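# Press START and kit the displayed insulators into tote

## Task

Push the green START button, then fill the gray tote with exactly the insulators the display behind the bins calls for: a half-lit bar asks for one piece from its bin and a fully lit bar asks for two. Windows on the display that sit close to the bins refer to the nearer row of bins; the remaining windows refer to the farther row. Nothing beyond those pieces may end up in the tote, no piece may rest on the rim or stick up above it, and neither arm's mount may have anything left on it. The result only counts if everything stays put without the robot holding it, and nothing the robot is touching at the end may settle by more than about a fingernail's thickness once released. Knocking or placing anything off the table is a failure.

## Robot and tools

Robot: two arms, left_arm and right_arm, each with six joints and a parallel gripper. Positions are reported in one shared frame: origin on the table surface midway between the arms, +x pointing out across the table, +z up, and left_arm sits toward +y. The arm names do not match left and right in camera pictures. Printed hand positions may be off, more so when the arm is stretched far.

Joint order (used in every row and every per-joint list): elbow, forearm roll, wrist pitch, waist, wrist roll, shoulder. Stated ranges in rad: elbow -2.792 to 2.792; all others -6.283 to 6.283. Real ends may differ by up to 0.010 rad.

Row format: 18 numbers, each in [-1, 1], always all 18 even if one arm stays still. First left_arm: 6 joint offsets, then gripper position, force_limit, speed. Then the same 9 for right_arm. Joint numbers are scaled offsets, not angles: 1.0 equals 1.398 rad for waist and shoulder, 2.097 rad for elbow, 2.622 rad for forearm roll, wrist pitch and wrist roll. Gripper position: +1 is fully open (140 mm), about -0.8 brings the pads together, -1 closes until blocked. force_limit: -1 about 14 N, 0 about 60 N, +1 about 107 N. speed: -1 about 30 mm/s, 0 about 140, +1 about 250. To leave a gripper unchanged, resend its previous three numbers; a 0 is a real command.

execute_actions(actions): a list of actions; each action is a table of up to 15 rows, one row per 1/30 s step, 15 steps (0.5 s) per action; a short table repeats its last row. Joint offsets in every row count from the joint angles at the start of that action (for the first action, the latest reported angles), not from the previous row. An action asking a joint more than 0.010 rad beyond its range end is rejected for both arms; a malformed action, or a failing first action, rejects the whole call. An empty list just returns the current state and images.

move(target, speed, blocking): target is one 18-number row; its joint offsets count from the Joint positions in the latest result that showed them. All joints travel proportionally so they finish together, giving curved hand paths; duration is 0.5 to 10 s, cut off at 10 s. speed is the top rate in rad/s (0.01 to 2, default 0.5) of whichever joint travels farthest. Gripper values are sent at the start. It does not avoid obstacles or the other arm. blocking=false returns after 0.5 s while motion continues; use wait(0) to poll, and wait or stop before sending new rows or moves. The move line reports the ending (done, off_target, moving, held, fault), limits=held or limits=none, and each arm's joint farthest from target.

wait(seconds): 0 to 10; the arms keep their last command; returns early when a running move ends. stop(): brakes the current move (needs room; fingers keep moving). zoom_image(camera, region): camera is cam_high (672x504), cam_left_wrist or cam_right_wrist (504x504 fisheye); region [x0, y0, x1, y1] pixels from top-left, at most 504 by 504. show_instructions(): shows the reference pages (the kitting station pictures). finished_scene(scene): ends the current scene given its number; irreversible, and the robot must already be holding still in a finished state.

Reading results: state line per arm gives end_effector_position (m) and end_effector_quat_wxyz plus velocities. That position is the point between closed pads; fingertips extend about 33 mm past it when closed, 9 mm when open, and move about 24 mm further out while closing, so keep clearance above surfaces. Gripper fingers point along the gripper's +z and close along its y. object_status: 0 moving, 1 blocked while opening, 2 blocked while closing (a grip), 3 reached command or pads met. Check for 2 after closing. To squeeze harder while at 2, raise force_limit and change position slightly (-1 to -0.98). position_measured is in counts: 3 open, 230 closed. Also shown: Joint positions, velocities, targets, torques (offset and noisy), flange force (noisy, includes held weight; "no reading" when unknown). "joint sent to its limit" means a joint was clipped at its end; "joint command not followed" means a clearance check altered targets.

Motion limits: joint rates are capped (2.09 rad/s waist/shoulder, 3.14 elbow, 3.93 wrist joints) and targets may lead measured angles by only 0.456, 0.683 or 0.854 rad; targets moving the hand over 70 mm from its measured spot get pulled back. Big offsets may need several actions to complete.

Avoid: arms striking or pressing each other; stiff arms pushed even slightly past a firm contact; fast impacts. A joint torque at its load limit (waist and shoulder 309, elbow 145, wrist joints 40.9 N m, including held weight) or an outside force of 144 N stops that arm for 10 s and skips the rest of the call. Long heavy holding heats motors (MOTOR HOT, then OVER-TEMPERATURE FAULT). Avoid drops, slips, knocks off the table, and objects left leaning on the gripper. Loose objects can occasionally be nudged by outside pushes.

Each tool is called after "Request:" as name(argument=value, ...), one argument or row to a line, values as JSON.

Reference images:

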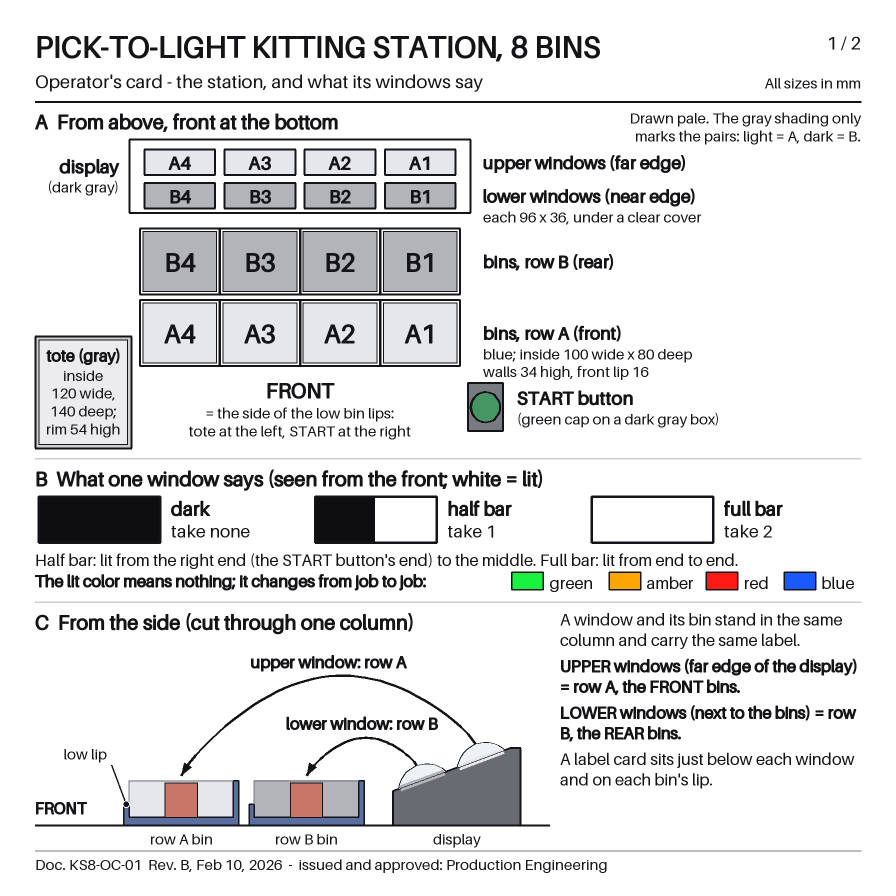

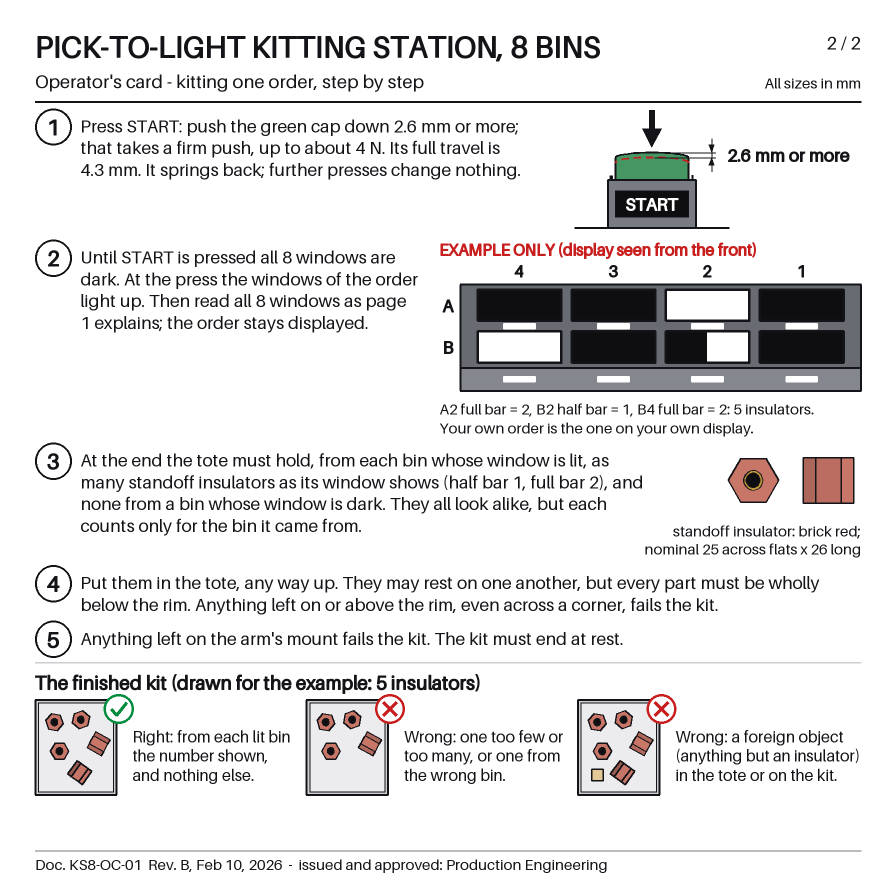

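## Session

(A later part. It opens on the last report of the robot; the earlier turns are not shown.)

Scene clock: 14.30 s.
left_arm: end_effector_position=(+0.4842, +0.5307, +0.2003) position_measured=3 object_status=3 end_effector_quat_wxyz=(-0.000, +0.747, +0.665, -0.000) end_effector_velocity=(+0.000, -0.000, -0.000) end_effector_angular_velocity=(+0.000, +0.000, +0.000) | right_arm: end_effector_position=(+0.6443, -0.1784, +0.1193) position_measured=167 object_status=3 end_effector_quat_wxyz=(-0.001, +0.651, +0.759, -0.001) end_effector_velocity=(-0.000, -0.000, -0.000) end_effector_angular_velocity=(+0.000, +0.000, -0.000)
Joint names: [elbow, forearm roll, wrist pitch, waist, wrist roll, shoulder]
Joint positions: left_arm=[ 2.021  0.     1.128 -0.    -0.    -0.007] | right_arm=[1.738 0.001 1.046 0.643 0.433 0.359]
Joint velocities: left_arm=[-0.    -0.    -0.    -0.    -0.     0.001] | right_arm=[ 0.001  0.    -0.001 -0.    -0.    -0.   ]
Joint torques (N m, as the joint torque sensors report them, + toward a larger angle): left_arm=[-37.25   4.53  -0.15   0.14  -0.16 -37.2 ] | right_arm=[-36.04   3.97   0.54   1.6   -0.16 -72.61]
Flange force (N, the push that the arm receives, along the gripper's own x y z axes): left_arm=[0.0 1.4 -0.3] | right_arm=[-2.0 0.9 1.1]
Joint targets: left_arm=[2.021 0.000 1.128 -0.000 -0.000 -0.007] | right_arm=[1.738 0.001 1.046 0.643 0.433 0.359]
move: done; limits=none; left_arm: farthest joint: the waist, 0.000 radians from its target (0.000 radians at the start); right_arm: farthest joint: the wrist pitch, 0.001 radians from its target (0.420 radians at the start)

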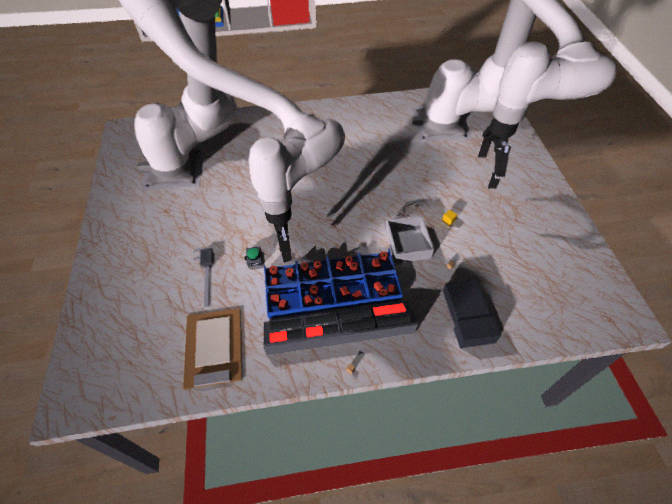

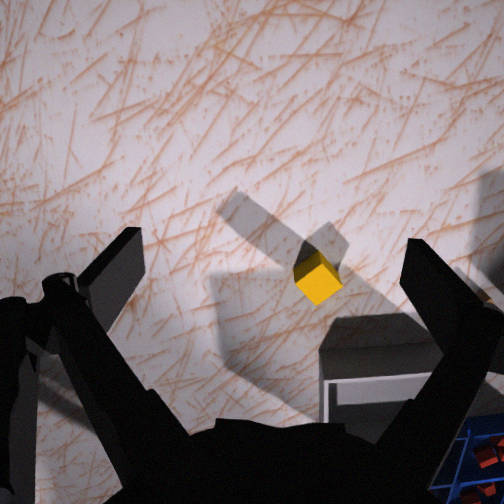

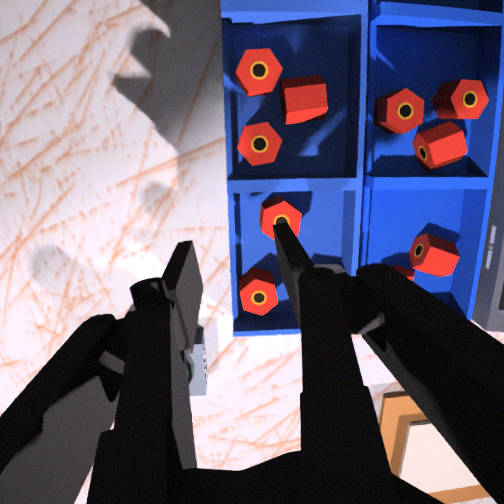

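Request:
move(
  target=[0,0,0,0,0,0,1,0,0,-0.0154,0,-0.0124,-0.01,-0.0053,0.0453,-0.4,0,0],
  speed=0.2,
)

Request:
move(
  target=[0,0,0,0,0,0,1,0,0,0.017,0,-0.0311,0,0,0.0328,-0.4,0,0],
  speed=0.1,
)

Request:
move(
  target=[0,0,0,0,0,0,1,0,0,0,0,0,0,0,0,-1,-0.5,0],
)

Scene clock: 15.77 s.
left_arm: end_effector_position=(+0.4842, +0.5307, +0.2003) position_measured=3 object_status=3 end_effector_quat_wxyz=(-0.000, +0.747, +0.665, -0.000) end_effector_velocity=(-0.000, -0.000, -0.001) end_effector_angular_velocity=(+0.000, +0.001, -0.000) | right_arm: end_effector_position=(+0.6735, -0.1713, +0.0895) position_measured=179 object_status=3 end_effector_quat_wxyz=(-0.000, +0.651, +0.759, -0.000) end_effector_velocity=(+0.000, +0.000, -0.000) end_effector_angular_velocity=(-0.000, +0.000, -0.001)
Joint names: [elbow, forearm roll, wrist pitch, waist, wrist roll, shoulder]
Joint positions: left_arm=[ 2.021  0.     1.128 -0.    -0.    -0.007] | right_arm=[1.706 0.001 1.014 0.629 0.419 0.423]
Joint velocities: left_arm=[ 0.001 -0.    -0.    -0.    -0.     0.001] | right_arm=[-0.    -0.     0.     0.     0.002  0.001]
Joint torques (N m, as the joint torque sensors report them, + toward a larger angle): left_arm=[-37.82   4.31  -0.16  -1.15  -0.26 -36.56] | right_arm=[-34.89   3.92   0.15   1.35  -0.06 -83.39]
Flange force (N, the push that the arm receives, along the gripper's own x y z axes): left_arm=[2.6 -0.6 0.0] | right_arm=[2.3 8.3 4.6]
Joint targets: left_arm=[2.021 0.000 1.128 -0.000 -0.000 -0.007] | right_arm=[1.706 0.001 1.014 0.629 0.419 0.423]
move: done; limits=none; left_arm: farthest joint: the waist, 0.000 radians from its target (0.000 radians at the start); right_arm: farthest joint: the waist, 0.000 radians from its target (0.014 radians at the start)

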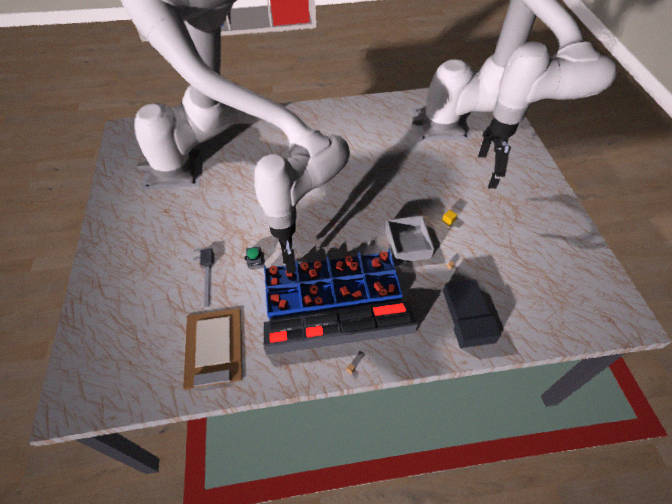

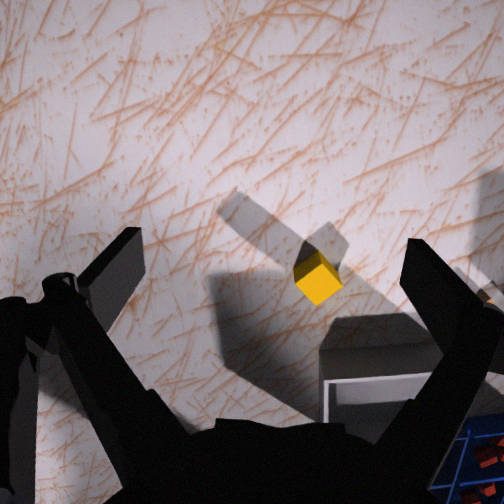

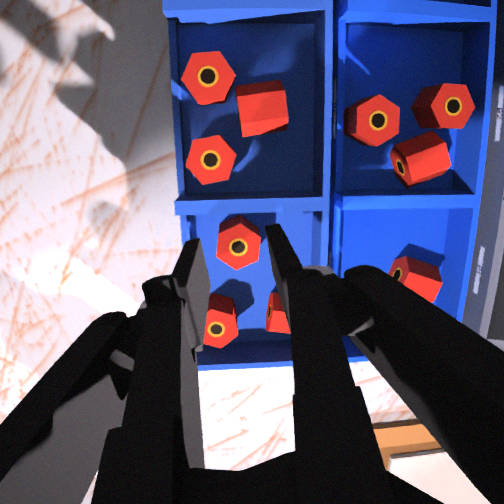

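Scene clock: 16.93 s.
left_arm: end_effector_position=(+0.4842, +0.5307, +0.2003) position_measured=3 object_status=3 end_effector_quat_wxyz=(-0.000, +0.747, +0.665, -0.000) end_effector_velocity=(-0.000, +0.000, +0.000) end_effector_angular_velocity=(-0.000, -0.001, +0.001) | right_arm: end_effector_position=(+0.6735, -0.1713, +0.0396) position_measured=179 object_status=3 end_effector_quat_wxyz=(-0.000, +0.651, +0.759, -0.000) end_effector_velocity=(+0.000, -0.000, -0.000) end_effector_angular_velocity=(-0.001, -0.001, +0.001)
Joint names: [elbow, forearm roll, wrist pitch, waist, wrist roll, shoulder]
Joint positions: left_arm=[ 2.021  0.     1.128 -0.    -0.    -0.007] | right_arm=[1.742 0.001 0.932 0.629 0.419 0.469]
Joint velocities: left_arm=[-0.    -0.     0.     0.001 -0.    -0.001] | right_arm=[-0.    -0.001 -0.001  0.    -0.     0.   ]
Joint torques (N m, as the joint torque sensors report them, + toward a larger angle): left_arm=[-37.49   4.73   0.06   0.11  -0.2  -37.21] | right_arm=[-34.47   3.29  -0.06   0.67  -0.01 -83.51]
Flange force (N, the push that the arm receives, along the gripper's own x y z axes): left_arm=[0.4 0.7 0.1] | right_arm=[0.3 2.3 3.8]
Joint targets: left_arm=[2.021 0.000 1.128 -0.000 -0.000 -0.007] | right_arm=[1.742 0.001 0.932 0.629 0.419 0.469]
move: done; limits=none; left_arm: farthest joint: the waist, 0.000 radians from its target (0.000 radians at the start); right_arm: farthest joint: the waist, 0.000 radians from its target (0.000 radians at the start)

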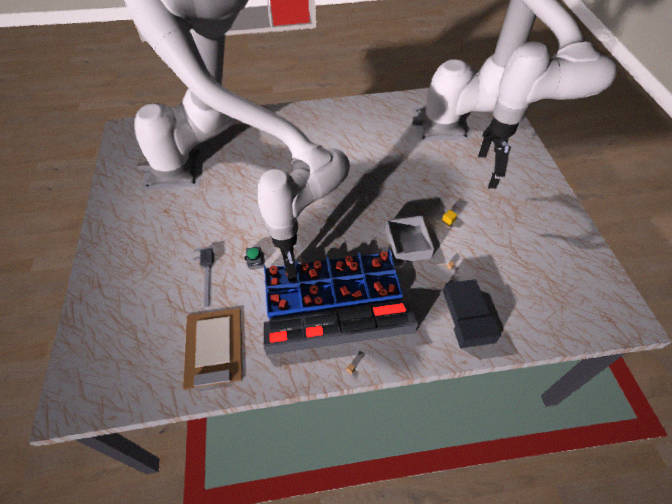

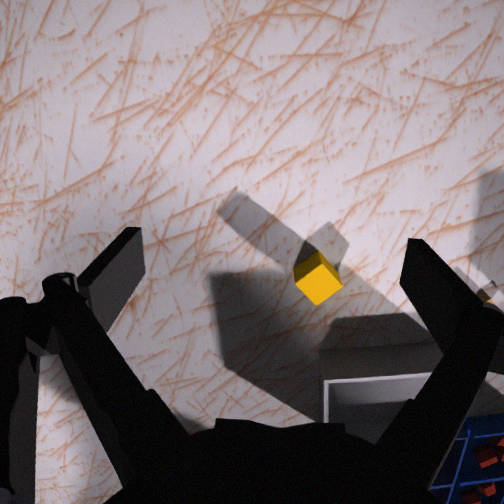

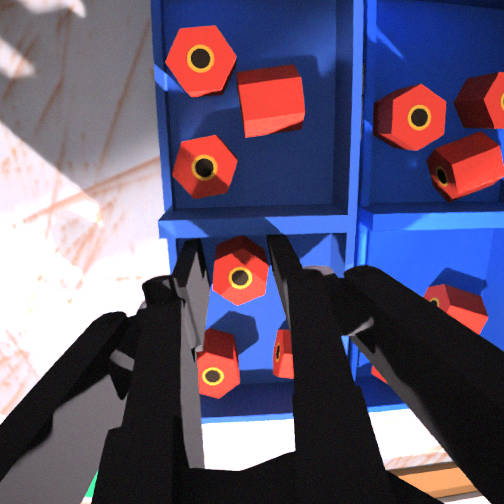

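Scene clock: 17.43 s.
left_arm: end_effector_position=(+0.4842, +0.5307, +0.2003) position_measured=3 object_status=3 end_effector_quat_wxyz=(-0.000, +0.747, +0.665, -0.000) end_effector_velocity=(+0.000, -0.000, +0.000) end_effector_angular_velocity=(+0.000, -0.001, -0.000) | right_arm: end_effector_position=(+0.6735, -0.1713, +0.0396) position_measured=191 object_status=2 end_effector_quat_wxyz=(-0.000, +0.651, +0.759, -0.000) end_effector_velocity=(-0.000, -0.000, -0.000) end_effector_angular_velocity=(-0.000, +0.001, -0.000)
Joint names: [elbow, forearm roll, wrist pitch, waist, wrist roll, shoulder]
Joint positions: left_arm=[ 2.021  0.     1.128 -0.    -0.    -0.007] | right_arm=[1.742 0.001 0.932 0.629 0.419 0.469]
Joint velocities: left_arm=[-0.  0.  0. -0.  0. -0.] | right_arm=[ 0.  0.  0. -0. -0.  0.]
Joint torques (N m, as the joint torque sensors report them, + toward a larger angle): left_arm=[-36.75   4.38  -0.1   -1.18  -0.18 -37.84] | right_arm=[-29.3    3.41   0.07  -1.13   0.27 -76.57]
Flange force (N, the push that the arm receives, along the gripper's own x y z axes): left_arm=[2.9 2.9 -0.5] | right_arm=[2.8 3.2 -6.0]
Joint targets: left_arm=[2.021 0.000 1.128 -0.000 -0.000 -0.007] | right_arm=[1.742 0.001 0.932 0.629 0.419 0.469]
move: done; limits=none; left_arm: farthest joint: the waist, 0.000 radians from its target (0.000 radians at the start); right_arm: farthest joint: the waist, 0.000 radians from its target (0.000 radians at the start)

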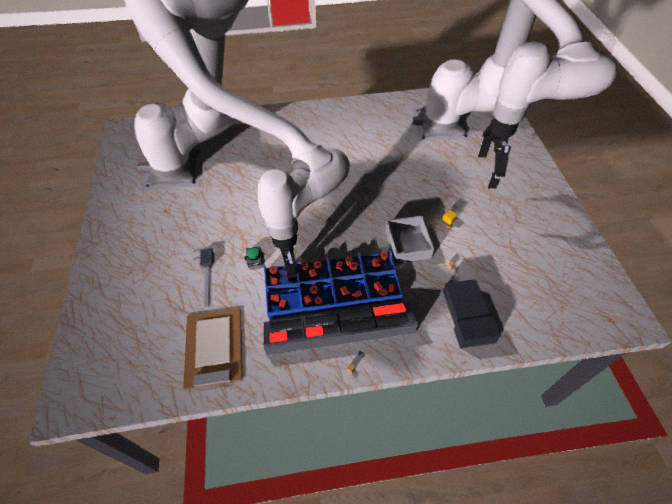

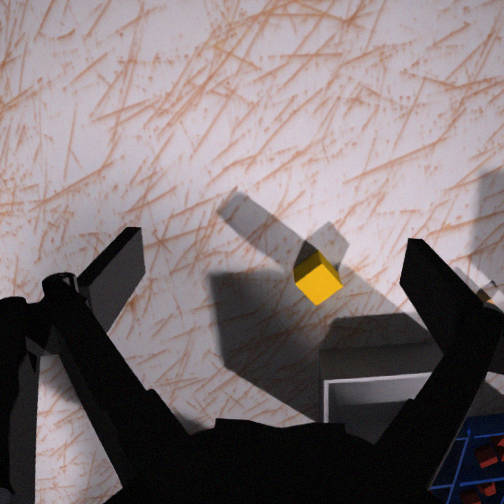

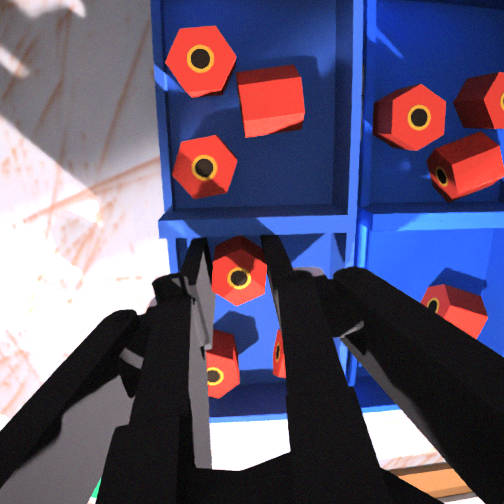

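Request:
move(
  target=[0,0,0,0,0,0,1,0,0,-0.0272,0,0.05,0,0,-0.0525,-1,-0.5,0],
  speed=0.3,
)

Request:
move(
  target=[0,0,0,0,0,0,1,0,0,-0.2518,0,0.09,0.324,0.1575,0.2075,-1,-0.5,0],
  speed=0.8,
)

Scene clock: 18.60 s.
left_arm: end_effector_position=(+0.4842, +0.5307, +0.2003) position_measured=3 object_status=3 end_effector_quat_wxyz=(-0.000, +0.747, +0.665, -0.000) end_effector_velocity=(-0.001, +0.000, -0.001) end_effector_angular_velocity=(+0.000, +0.003, +0.000) | right_arm: end_effector_position=(+0.6718, -0.1724, +0.1198) position_measured=191 object_status=2 end_effector_quat_wxyz=(-0.000, +0.651, +0.759, -0.001) end_effector_velocity=(+0.000, -0.000, +0.000) end_effector_angular_velocity=(-0.001, -0.001, +0.001)
Joint names: [elbow, forearm roll, wrist pitch, waist, wrist roll, shoulder]
Joint positions: left_arm=[ 2.021  0.     1.128 -0.    -0.    -0.007] | right_arm=[1.685 0.001 1.063 0.629 0.419 0.395]
Joint velocities: left_arm=[ 0.001 -0.     0.002  0.001  0.     0.001] | right_arm=[-0.    -0.001  0.001  0.    -0.    -0.   ]
Joint torques (N m, as the joint torque sensors report them, + toward a larger angle): left_arm=[-38.09   4.52  -0.11   0.33  -0.21 -37.83] | right_arm=[-37.75   3.67  -0.06   1.13  -0.31 -78.79]
Flange force (N, the push that the arm receives, along the gripper's own x y z axes): left_arm=[-0.1 0.9 1.2] | right_arm=[-0.7 1.2 3.2]
Joint targets: left_arm=[2.021 0.000 1.128 -0.000 -0.000 -0.007] | right_arm=[1.685 0.001 1.063 0.629 0.419 0.395]
move: done; limits=none; left_arm: farthest joint: the waist, 0.000 radians from its target (0.000 radians at the start); right_arm: farthest joint: the waist, 0.000 radians from its target (0.000 radians at the start)

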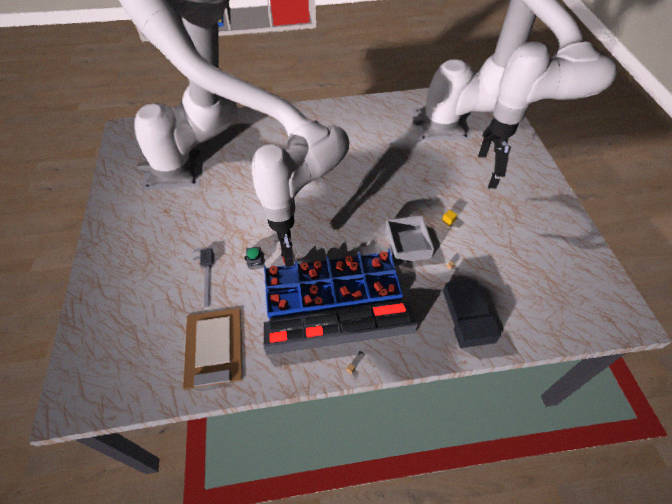

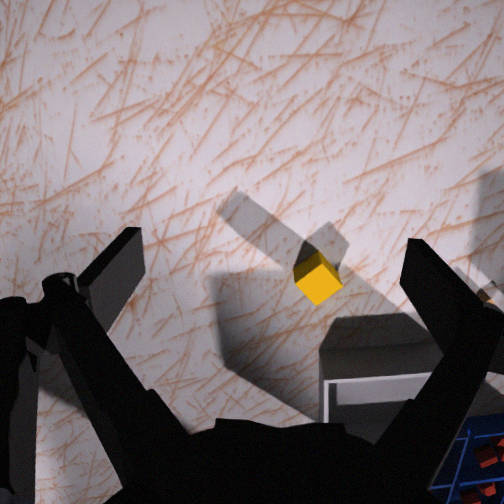

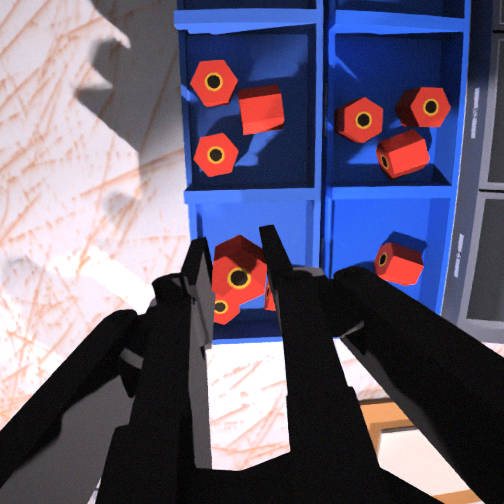

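Scene clock: 19.90 s.
left_arm: end_effector_position=(+0.4842, +0.5307, +0.2003) position_measured=3 object_status=3 end_effector_quat_wxyz=(-0.000, +0.747, +0.665, -0.000) end_effector_velocity=(+0.000, -0.000, +0.000) end_effector_angular_velocity=(-0.000, -0.001, -0.001) | right_arm: end_effector_position=(+0.5338, +0.2192, +0.1504) position_measured=191 object_status=2 end_effector_quat_wxyz=(-0.000, +0.636, +0.772, +0.000) end_effector_velocity=(-0.001, +0.001, +0.000) end_effector_angular_velocity=(-0.000, -0.001, +0.002)
Joint names: [elbow, forearm roll, wrist pitch, waist, wrist roll, shoulder]
Joint positions: left_arm=[ 2.021  0.     1.128 -0.    -0.    -0.007] | right_arm=[1.157 0.001 1.299 1.082 0.832 0.685]
Joint velocities: left_arm=[-0.    -0.    -0.001 -0.     0.     0.   ] | right_arm=[-0.001 -0.001  0.     0.001  0.     0.001]
Joint torques (N m, as the joint torque sensors report them, + toward a larger angle): left_arm=[-37.4    4.6   -0.2    0.48   0.07 -36.14] | right_arm=[ -41.12    4.12    0.38   -2.07   -0.07 -107.5 ]
Flange force (N, the push that the arm receives, along the gripper's own x y z axes): left_arm=[-1.3 -0.5 -1.3] | right_arm=[1.3 -1.7 2.5]
Joint targets: left_arm=[2.021 0.000 1.128 -0.000 -0.000 -0.007] | right_arm=[1.157 0.001 1.299 1.082 0.832 0.685]
move: done; limits=none; left_arm: farthest joint: the waist, 0.000 radians from its target (0.000 radians at the start); right_arm: farthest joint: the waist, 0.000 radians from its target (0.453 radians at the start)

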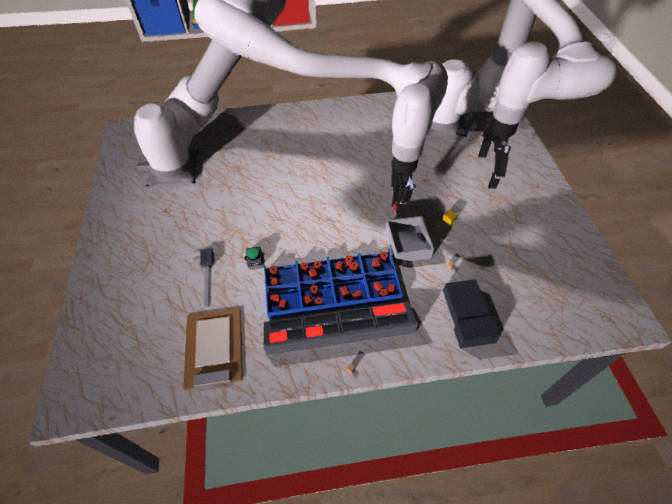

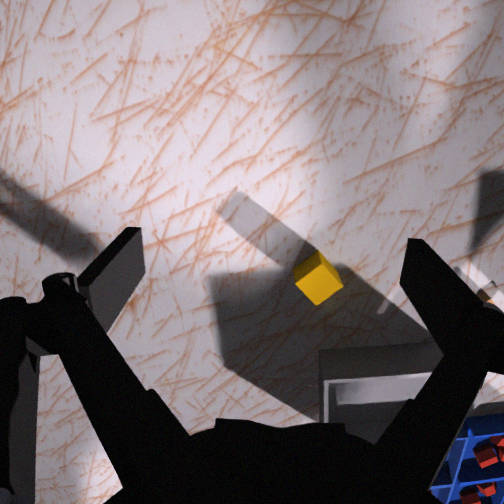

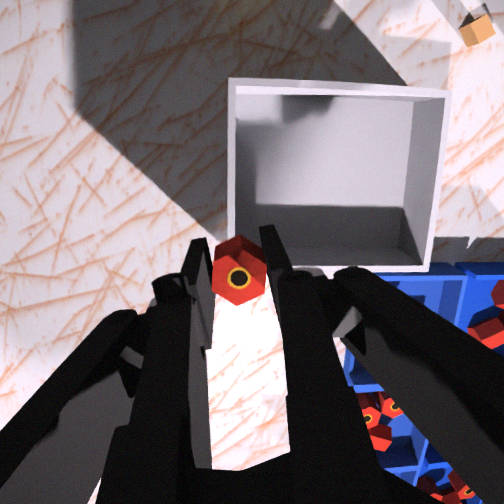

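Request:
move(
  target=[0,0,0,0,0,0,1,0,0,-0.0337,0,-0.0004,-0.019,-0.01,0.0516,-1,-0.5,0],
  speed=0.3,
)

Request:
move(
  target=[0,0,0,0,0,0,1,0,0,0.0284,0,-0.0379,0,0,0.0285,-1,-0.5,0],
  speed=0.12,
)

Request:
move(
  target=[0,0,0,0,0,0,1,0,0,0,0,0,0,0,0,-0.4,-0.5,0],
)

Request:
move(
  target=[0,0,0,0,0,0,1,0,0,-0.0284,0,0.0379,0,0,-0.0285,-0.4,-0.5,0],
  speed=0.3,
)

Scene clock: 21.30 s.
left_arm: end_effector_position=(+0.4842, +0.5307, +0.2003) position_measured=3 object_status=3 end_effector_quat_wxyz=(-0.000, +0.747, +0.665, -0.000) end_effector_velocity=(-0.000, -0.000, +0.000) end_effector_angular_velocity=(-0.000, +0.000, -0.001) | right_arm: end_effector_position=(+0.5732, +0.2348, +0.1201) position_measured=191 object_status=2 end_effector_quat_wxyz=(-0.000, +0.636, +0.772, +0.000) end_effector_velocity=(+0.000, -0.000, -0.000) end_effector_angular_velocity=(-0.000, +0.000, -0.000)
Joint names: [elbow, forearm roll, wrist pitch, waist, wrist roll, shoulder]
Joint positions: left_arm=[ 2.021  0.     1.128 -0.    -0.    -0.007] | right_arm=[1.086 0.001 1.298 1.056 0.806 0.757]
Joint velocities: left_arm=[ 0.    -0.     0.    -0.     0.    -0.001] | right_arm=[-0.    -0.     0.    -0.     0.     0.001]
Joint torques (N m, as the joint torque sensors report them, + toward a larger angle): left_arm=[-37.25   4.14  -0.12  -0.92  -0.19 -38.89] | right_arm=[ -40.33    4.12   -0.13   -2.14   -0.21 -110.09]
Flange force (N, the push that the arm receives, along the gripper's own x y z axes): left_arm=[2.5 3.9 1.0] | right_arm=[-0.2 -3.5 -0.6]
Joint targets: left_arm=[2.021 0.000 1.128 -0.000 -0.000 -0.007] | right_arm=[1.086 0.001 1.298 1.056 0.806 0.757]
move: done; limits=none; left_arm: farthest joint: the waist, 0.000 radians from its target (0.000 radians at the start); right_arm: farthest joint: the waist, 0.000 radians from its target (0.027 radians at the start)

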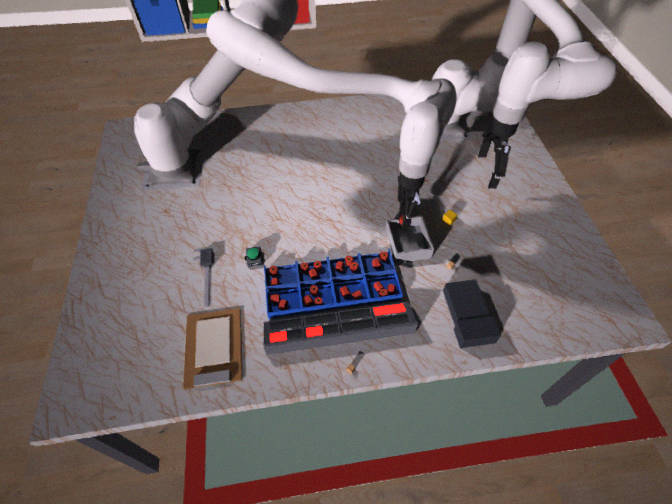

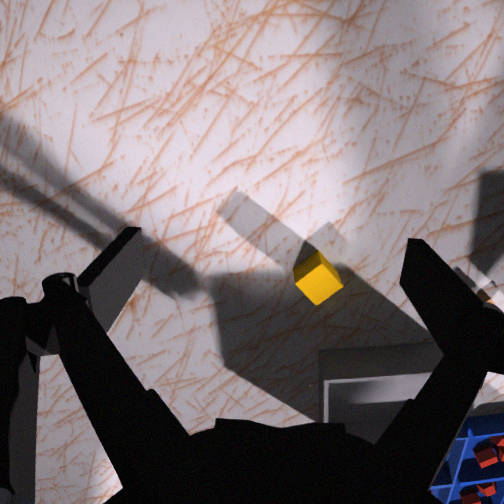

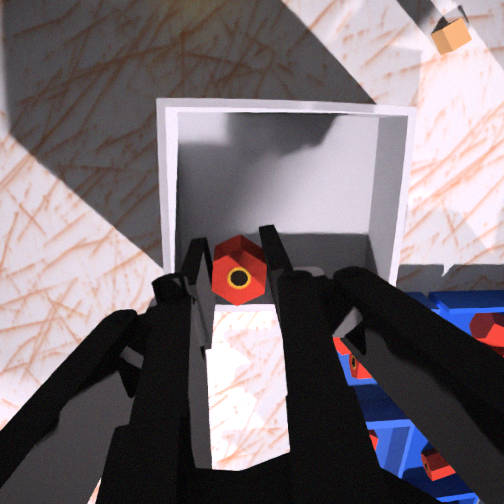

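Scene clock: 22.47 s.
left_arm: end_effector_position=(+0.4842, +0.5307, +0.2003) position_measured=3 object_status=3 end_effector_quat_wxyz=(-0.000, +0.747, +0.665, -0.000) end_effector_velocity=(-0.001, -0.000, -0.001) end_effector_angular_velocity=(+0.000, +0.002, -0.001) | right_arm: end_effector_position=(+0.5733, +0.2348, +0.0501) position_measured=191 object_status=2 end_effector_quat_wxyz=(-0.000, +0.636, +0.772, +0.000) end_effector_velocity=(+0.001, +0.000, -0.000) end_effector_angular_velocity=(+0.001, -0.001, -0.001)
Joint names: [elbow, forearm roll, wrist pitch, waist, wrist roll, shoulder]
Joint positions: left_arm=[ 2.021  0.     1.128 -0.    -0.    -0.007] | right_arm=[1.145 0.001 1.199 1.056 0.806 0.797]
Joint velocities: left_arm=[ 0.002  0.     0.    -0.001  0.    -0.   ] | right_arm=[-0.    -0.    -0.001 -0.001  0.001  0.   ]
Joint torques (N m, as the joint torque sensors report them, + toward a larger angle): left_arm=[-37.02   4.68  -0.07  -2.48  -0.26 -37.47] | right_arm=[ -38.61    4.16    0.32    2.22    0.08 -115.08]
Flange force (N, the push that the arm receives, along the gripper's own x y z axes): left_arm=[5.5 1.8 -0.6] | right_arm=[1.2 4.4 1.6]
Joint targets: left_arm=[2.021 0.000 1.128 -0.000 -0.000 -0.007] | right_arm=[1.146 0.001 1.199 1.056 0.806 0.797]
move: done; limits=none; left_arm: farthest joint: the waist, 0.000 radians from its target (0.000 radians at the start); right_arm: farthest joint: the waist, 0.000 radians from its target (0.000 radians at the start)

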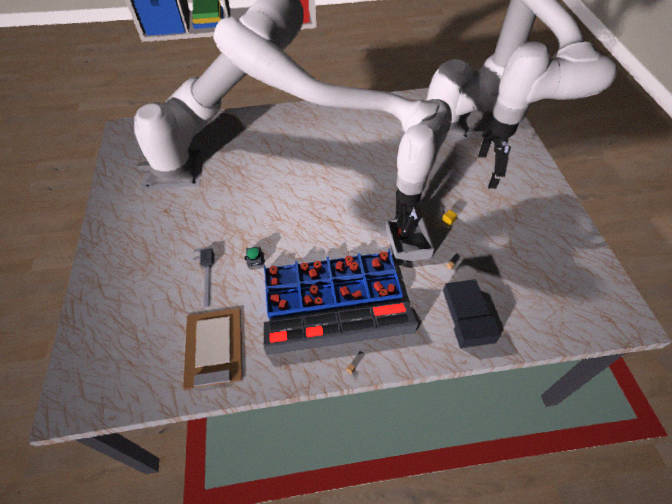

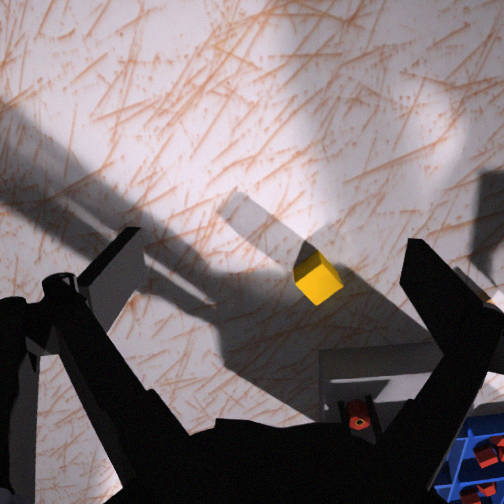

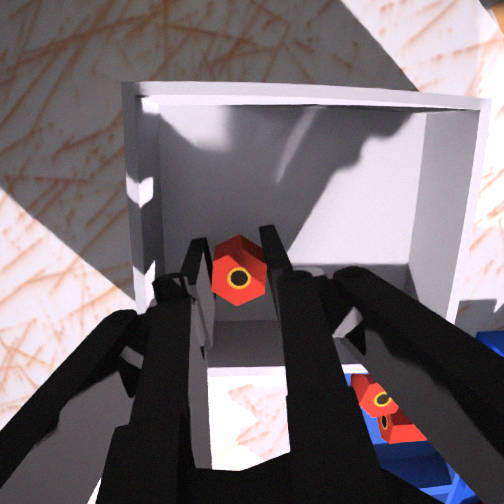

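Scene clock: 22.97 s.
left_arm: end_effector_position=(+0.4842, +0.5307, +0.2003) position_measured=3 object_status=3 end_effector_quat_wxyz=(-0.000, +0.747, +0.665, -0.000) end_effector_velocity=(-0.000, -0.000, -0.000) end_effector_angular_velocity=(+0.000, +0.000, -0.001) | right_arm: end_effector_position=(+0.5733, +0.2348, +0.0501) position_measured=179 object_status=3 end_effector_quat_wxyz=(-0.000, +0.636, +0.772, +0.000) end_effector_velocity=(-0.000, -0.000, -0.000) end_effector_angular_velocity=(-0.000, +0.001, +0.000)
Joint names: [elbow, forearm roll, wrist pitch, waist, wrist roll, shoulder]
Joint positions: left_arm=[ 2.021  0.     1.128 -0.    -0.    -0.007] | right_arm=[1.145 0.001 1.199 1.056 0.806 0.797]
Joint velocities: left_arm=[ 0.     0.     0.    -0.001  0.    -0.   ] | right_arm=[ 0.     0.001  0.    -0.    -0.001 -0.   ]
Joint torques (N m, as the joint torque sensors report them, + toward a larger angle): left_arm=[-37.83   4.55  -0.06   1.21  -0.21 -37.51] | right_arm=[ -39.59    4.01    0.26    1.76   -0.08 -112.83]
Flange force (N, the push that the arm receives, along the gripper's own x y z axes): left_arm=[-2.0 0.8 0.6] | right_arm=[-3.3 -0.6 0.9]
Joint targets: left_arm=[2.021 0.000 1.128 -0.000 -0.000 -0.007] | right_arm=[1.145 0.001 1.199 1.056 0.806 0.797]
move: done; limits=none; left_arm: farthest joint: the waist, 0.000 radians from its target (0.000 radians at the start); right_arm: farthest joint: the waist, 0.000 radians from its target (0.000 radians at the start)

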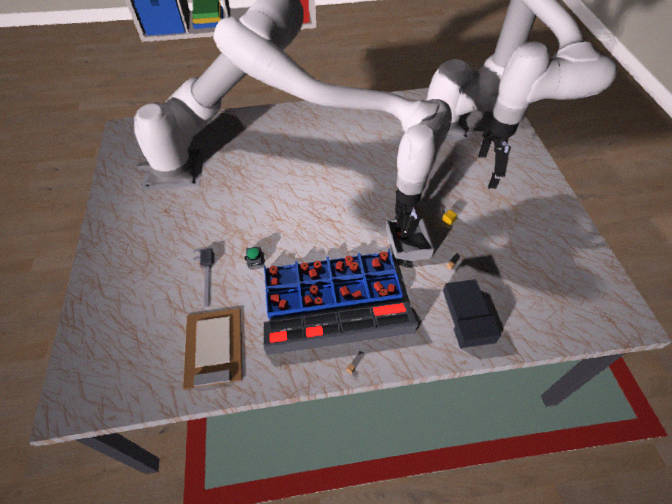

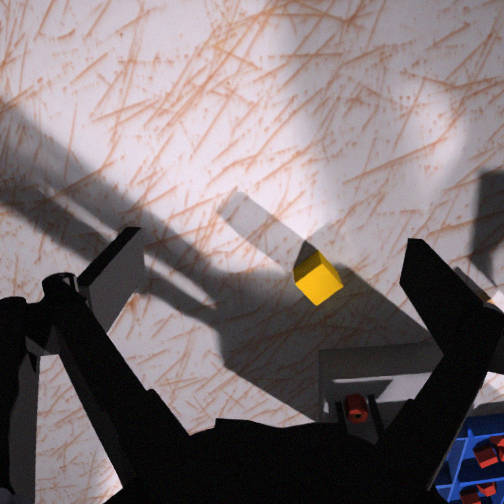

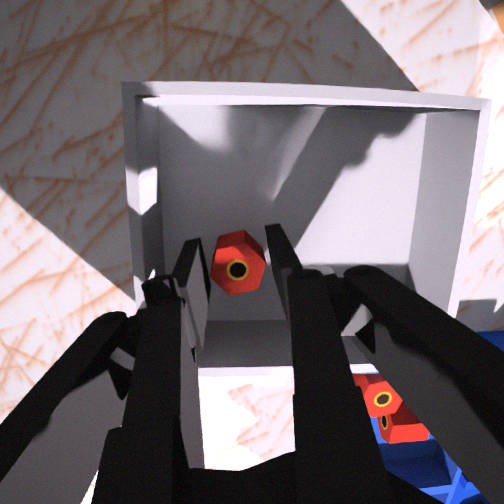

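Scene clock: 23.77 s.
left_arm: end_effector_position=(+0.4842, +0.5307, +0.2003) position_measured=3 object_status=3 end_effector_quat_wxyz=(-0.000, +0.747, +0.665, -0.000) end_effector_velocity=(-0.001, +0.000, -0.001) end_effector_angular_velocity=(+0.000, +0.003, +0.000) | right_arm: end_effector_position=(+0.5732, +0.2348, +0.1200) position_measured=179 object_status=3 end_effector_quat_wxyz=(-0.000, +0.636, +0.772, +0.000) end_effector_velocity=(-0.000, +0.000, +0.001) end_effector_angular_velocity=(+0.001, +0.000, -0.001)
Joint names: [elbow, forearm roll, wrist pitch, waist, wrist roll, shoulder]
Joint positions: left_arm=[ 2.021  0.     1.128 -0.    -0.    -0.007] | right_arm=[1.086 0.001 1.298 1.056 0.806 0.757]
Joint velocities: left_arm=[ 0.001 -0.     0.     0.     0.     0.001] | right_arm=[-0.001  0.001  0.001 -0.     0.    -0.   ]
Joint torques (N m, as the joint torque sensors report them, + toward a larger angle): left_arm=[-37.45   4.62   0.01  -0.71  -0.1  -36.53] | right_arm=[ -41.49    4.2     0.09   -0.88    0.1  -113.05]
Flange force (N, the push that the arm receives, along the gripper's own x y z axes): left_arm=[1.7 -0.1 -0.3] | right_arm=[-0.2 -1.4 2.4]
Joint targets: left_arm=[2.021 0.000 1.128 -0.000 -0.000 -0.007] | right_arm=[1.086 0.001 1.298 1.056 0.806 0.757]
move: done; limits=none; left_arm: farthest joint: the waist, 0.000 radians from its target (0.000 radians at the start); right_arm: farthest joint: the elbow, 0.001 radians from its target (0.060 radians at the start)

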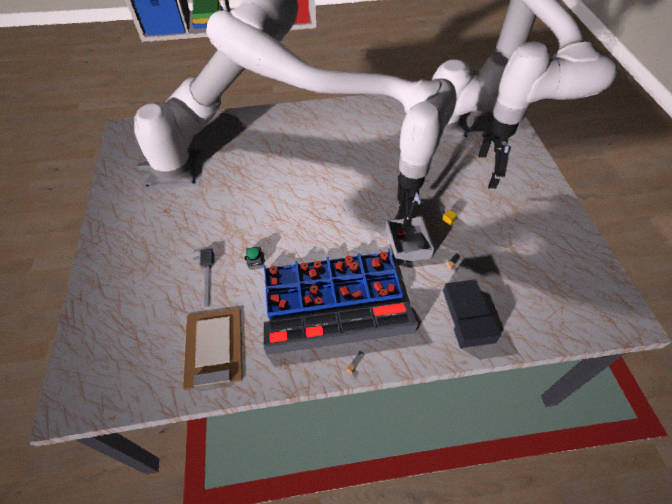

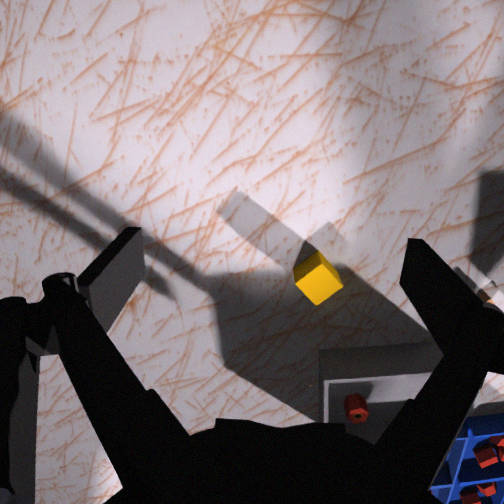

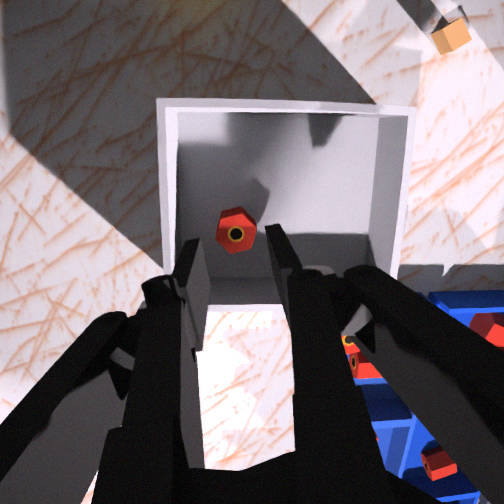

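Request:
move(
  target=[0,0,0,0,0,0,1,0,0,0.2337,0,-0.0757,-0.2475,0.4672,-0.208,-0.4,-0.5,0],
  speed=1.2,
)

Scene clock: 25.77 s.
left_arm: end_effector_position=(+0.4842, +0.5307, +0.2003) position_measured=3 object_status=3 end_effector_quat_wxyz=(-0.000, +0.747, +0.665, -0.000) end_effector_velocity=(-0.000, -0.000, -0.001) end_effector_angular_velocity=(+0.000, +0.000, -0.000) | right_arm: end_effector_position=(+0.6760, -0.0957, +0.1196) position_measured=179 object_status=3 end_effector_quat_wxyz=(-0.000, +0.995, +0.096, -0.000) end_effector_velocity=(-0.000, -0.000, +0.000) end_effector_angular_velocity=(+0.000, +0.001, -0.001)
Joint names: [elbow, forearm roll, wrist pitch, waist, wrist roll, shoulder]
Joint positions: left_arm=[ 2.021  0.     1.128 -0.    -0.    -0.007] | right_arm=[1.576 0.001 1.1   0.71  2.03  0.467]
Joint velocities: left_arm=[ 0.001  0.    -0.001 -0.     0.     0.   ] | right_arm=[ 0.     0.001  0.    -0.     0.    -0.   ]
Joint torques (N m, as the joint torque sensors report them, + toward a larger angle): left_arm=[-37.82   4.59  -0.32  -0.5   -0.17 -35.59] | right_arm=[-38.09   3.84   0.32  -0.75   0.33 -84.65]
Flange force (N, the push that the arm receives, along the gripper's own x y z axes): left_arm=[1.0 -2.3 -1.1] | right_arm=[-1.2 -0.1 2.1]
Joint targets: left_arm=[2.021 0.000 1.128 -0.000 -0.000 -0.007] | right_arm=[1.576 0.001 1.100 0.710 2.030 0.467]
move: done; limits=none; left_arm: farthest joint: the waist, 0.000 radians from its target (0.000 radians at the start); right_arm: farthest joint: the waist, 0.000 radians from its target (0.346 radians at the start)

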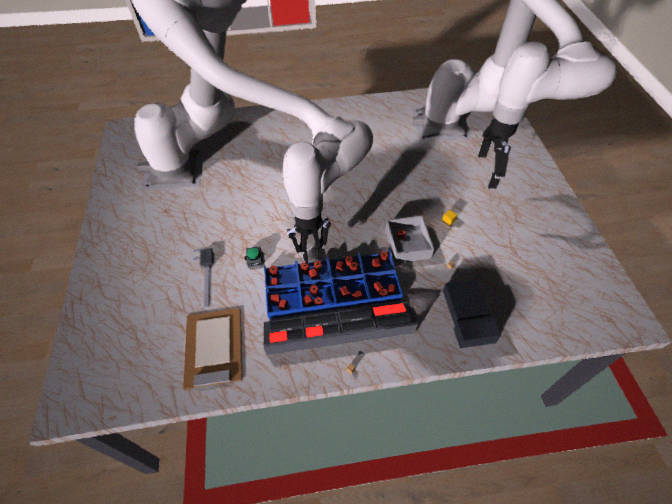

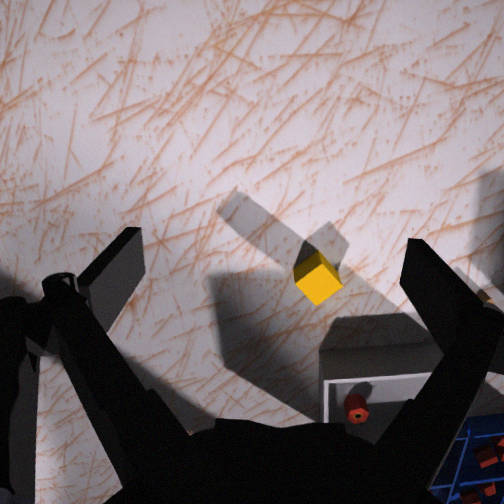

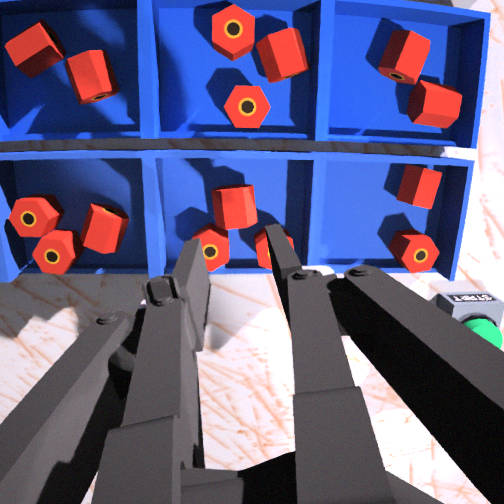

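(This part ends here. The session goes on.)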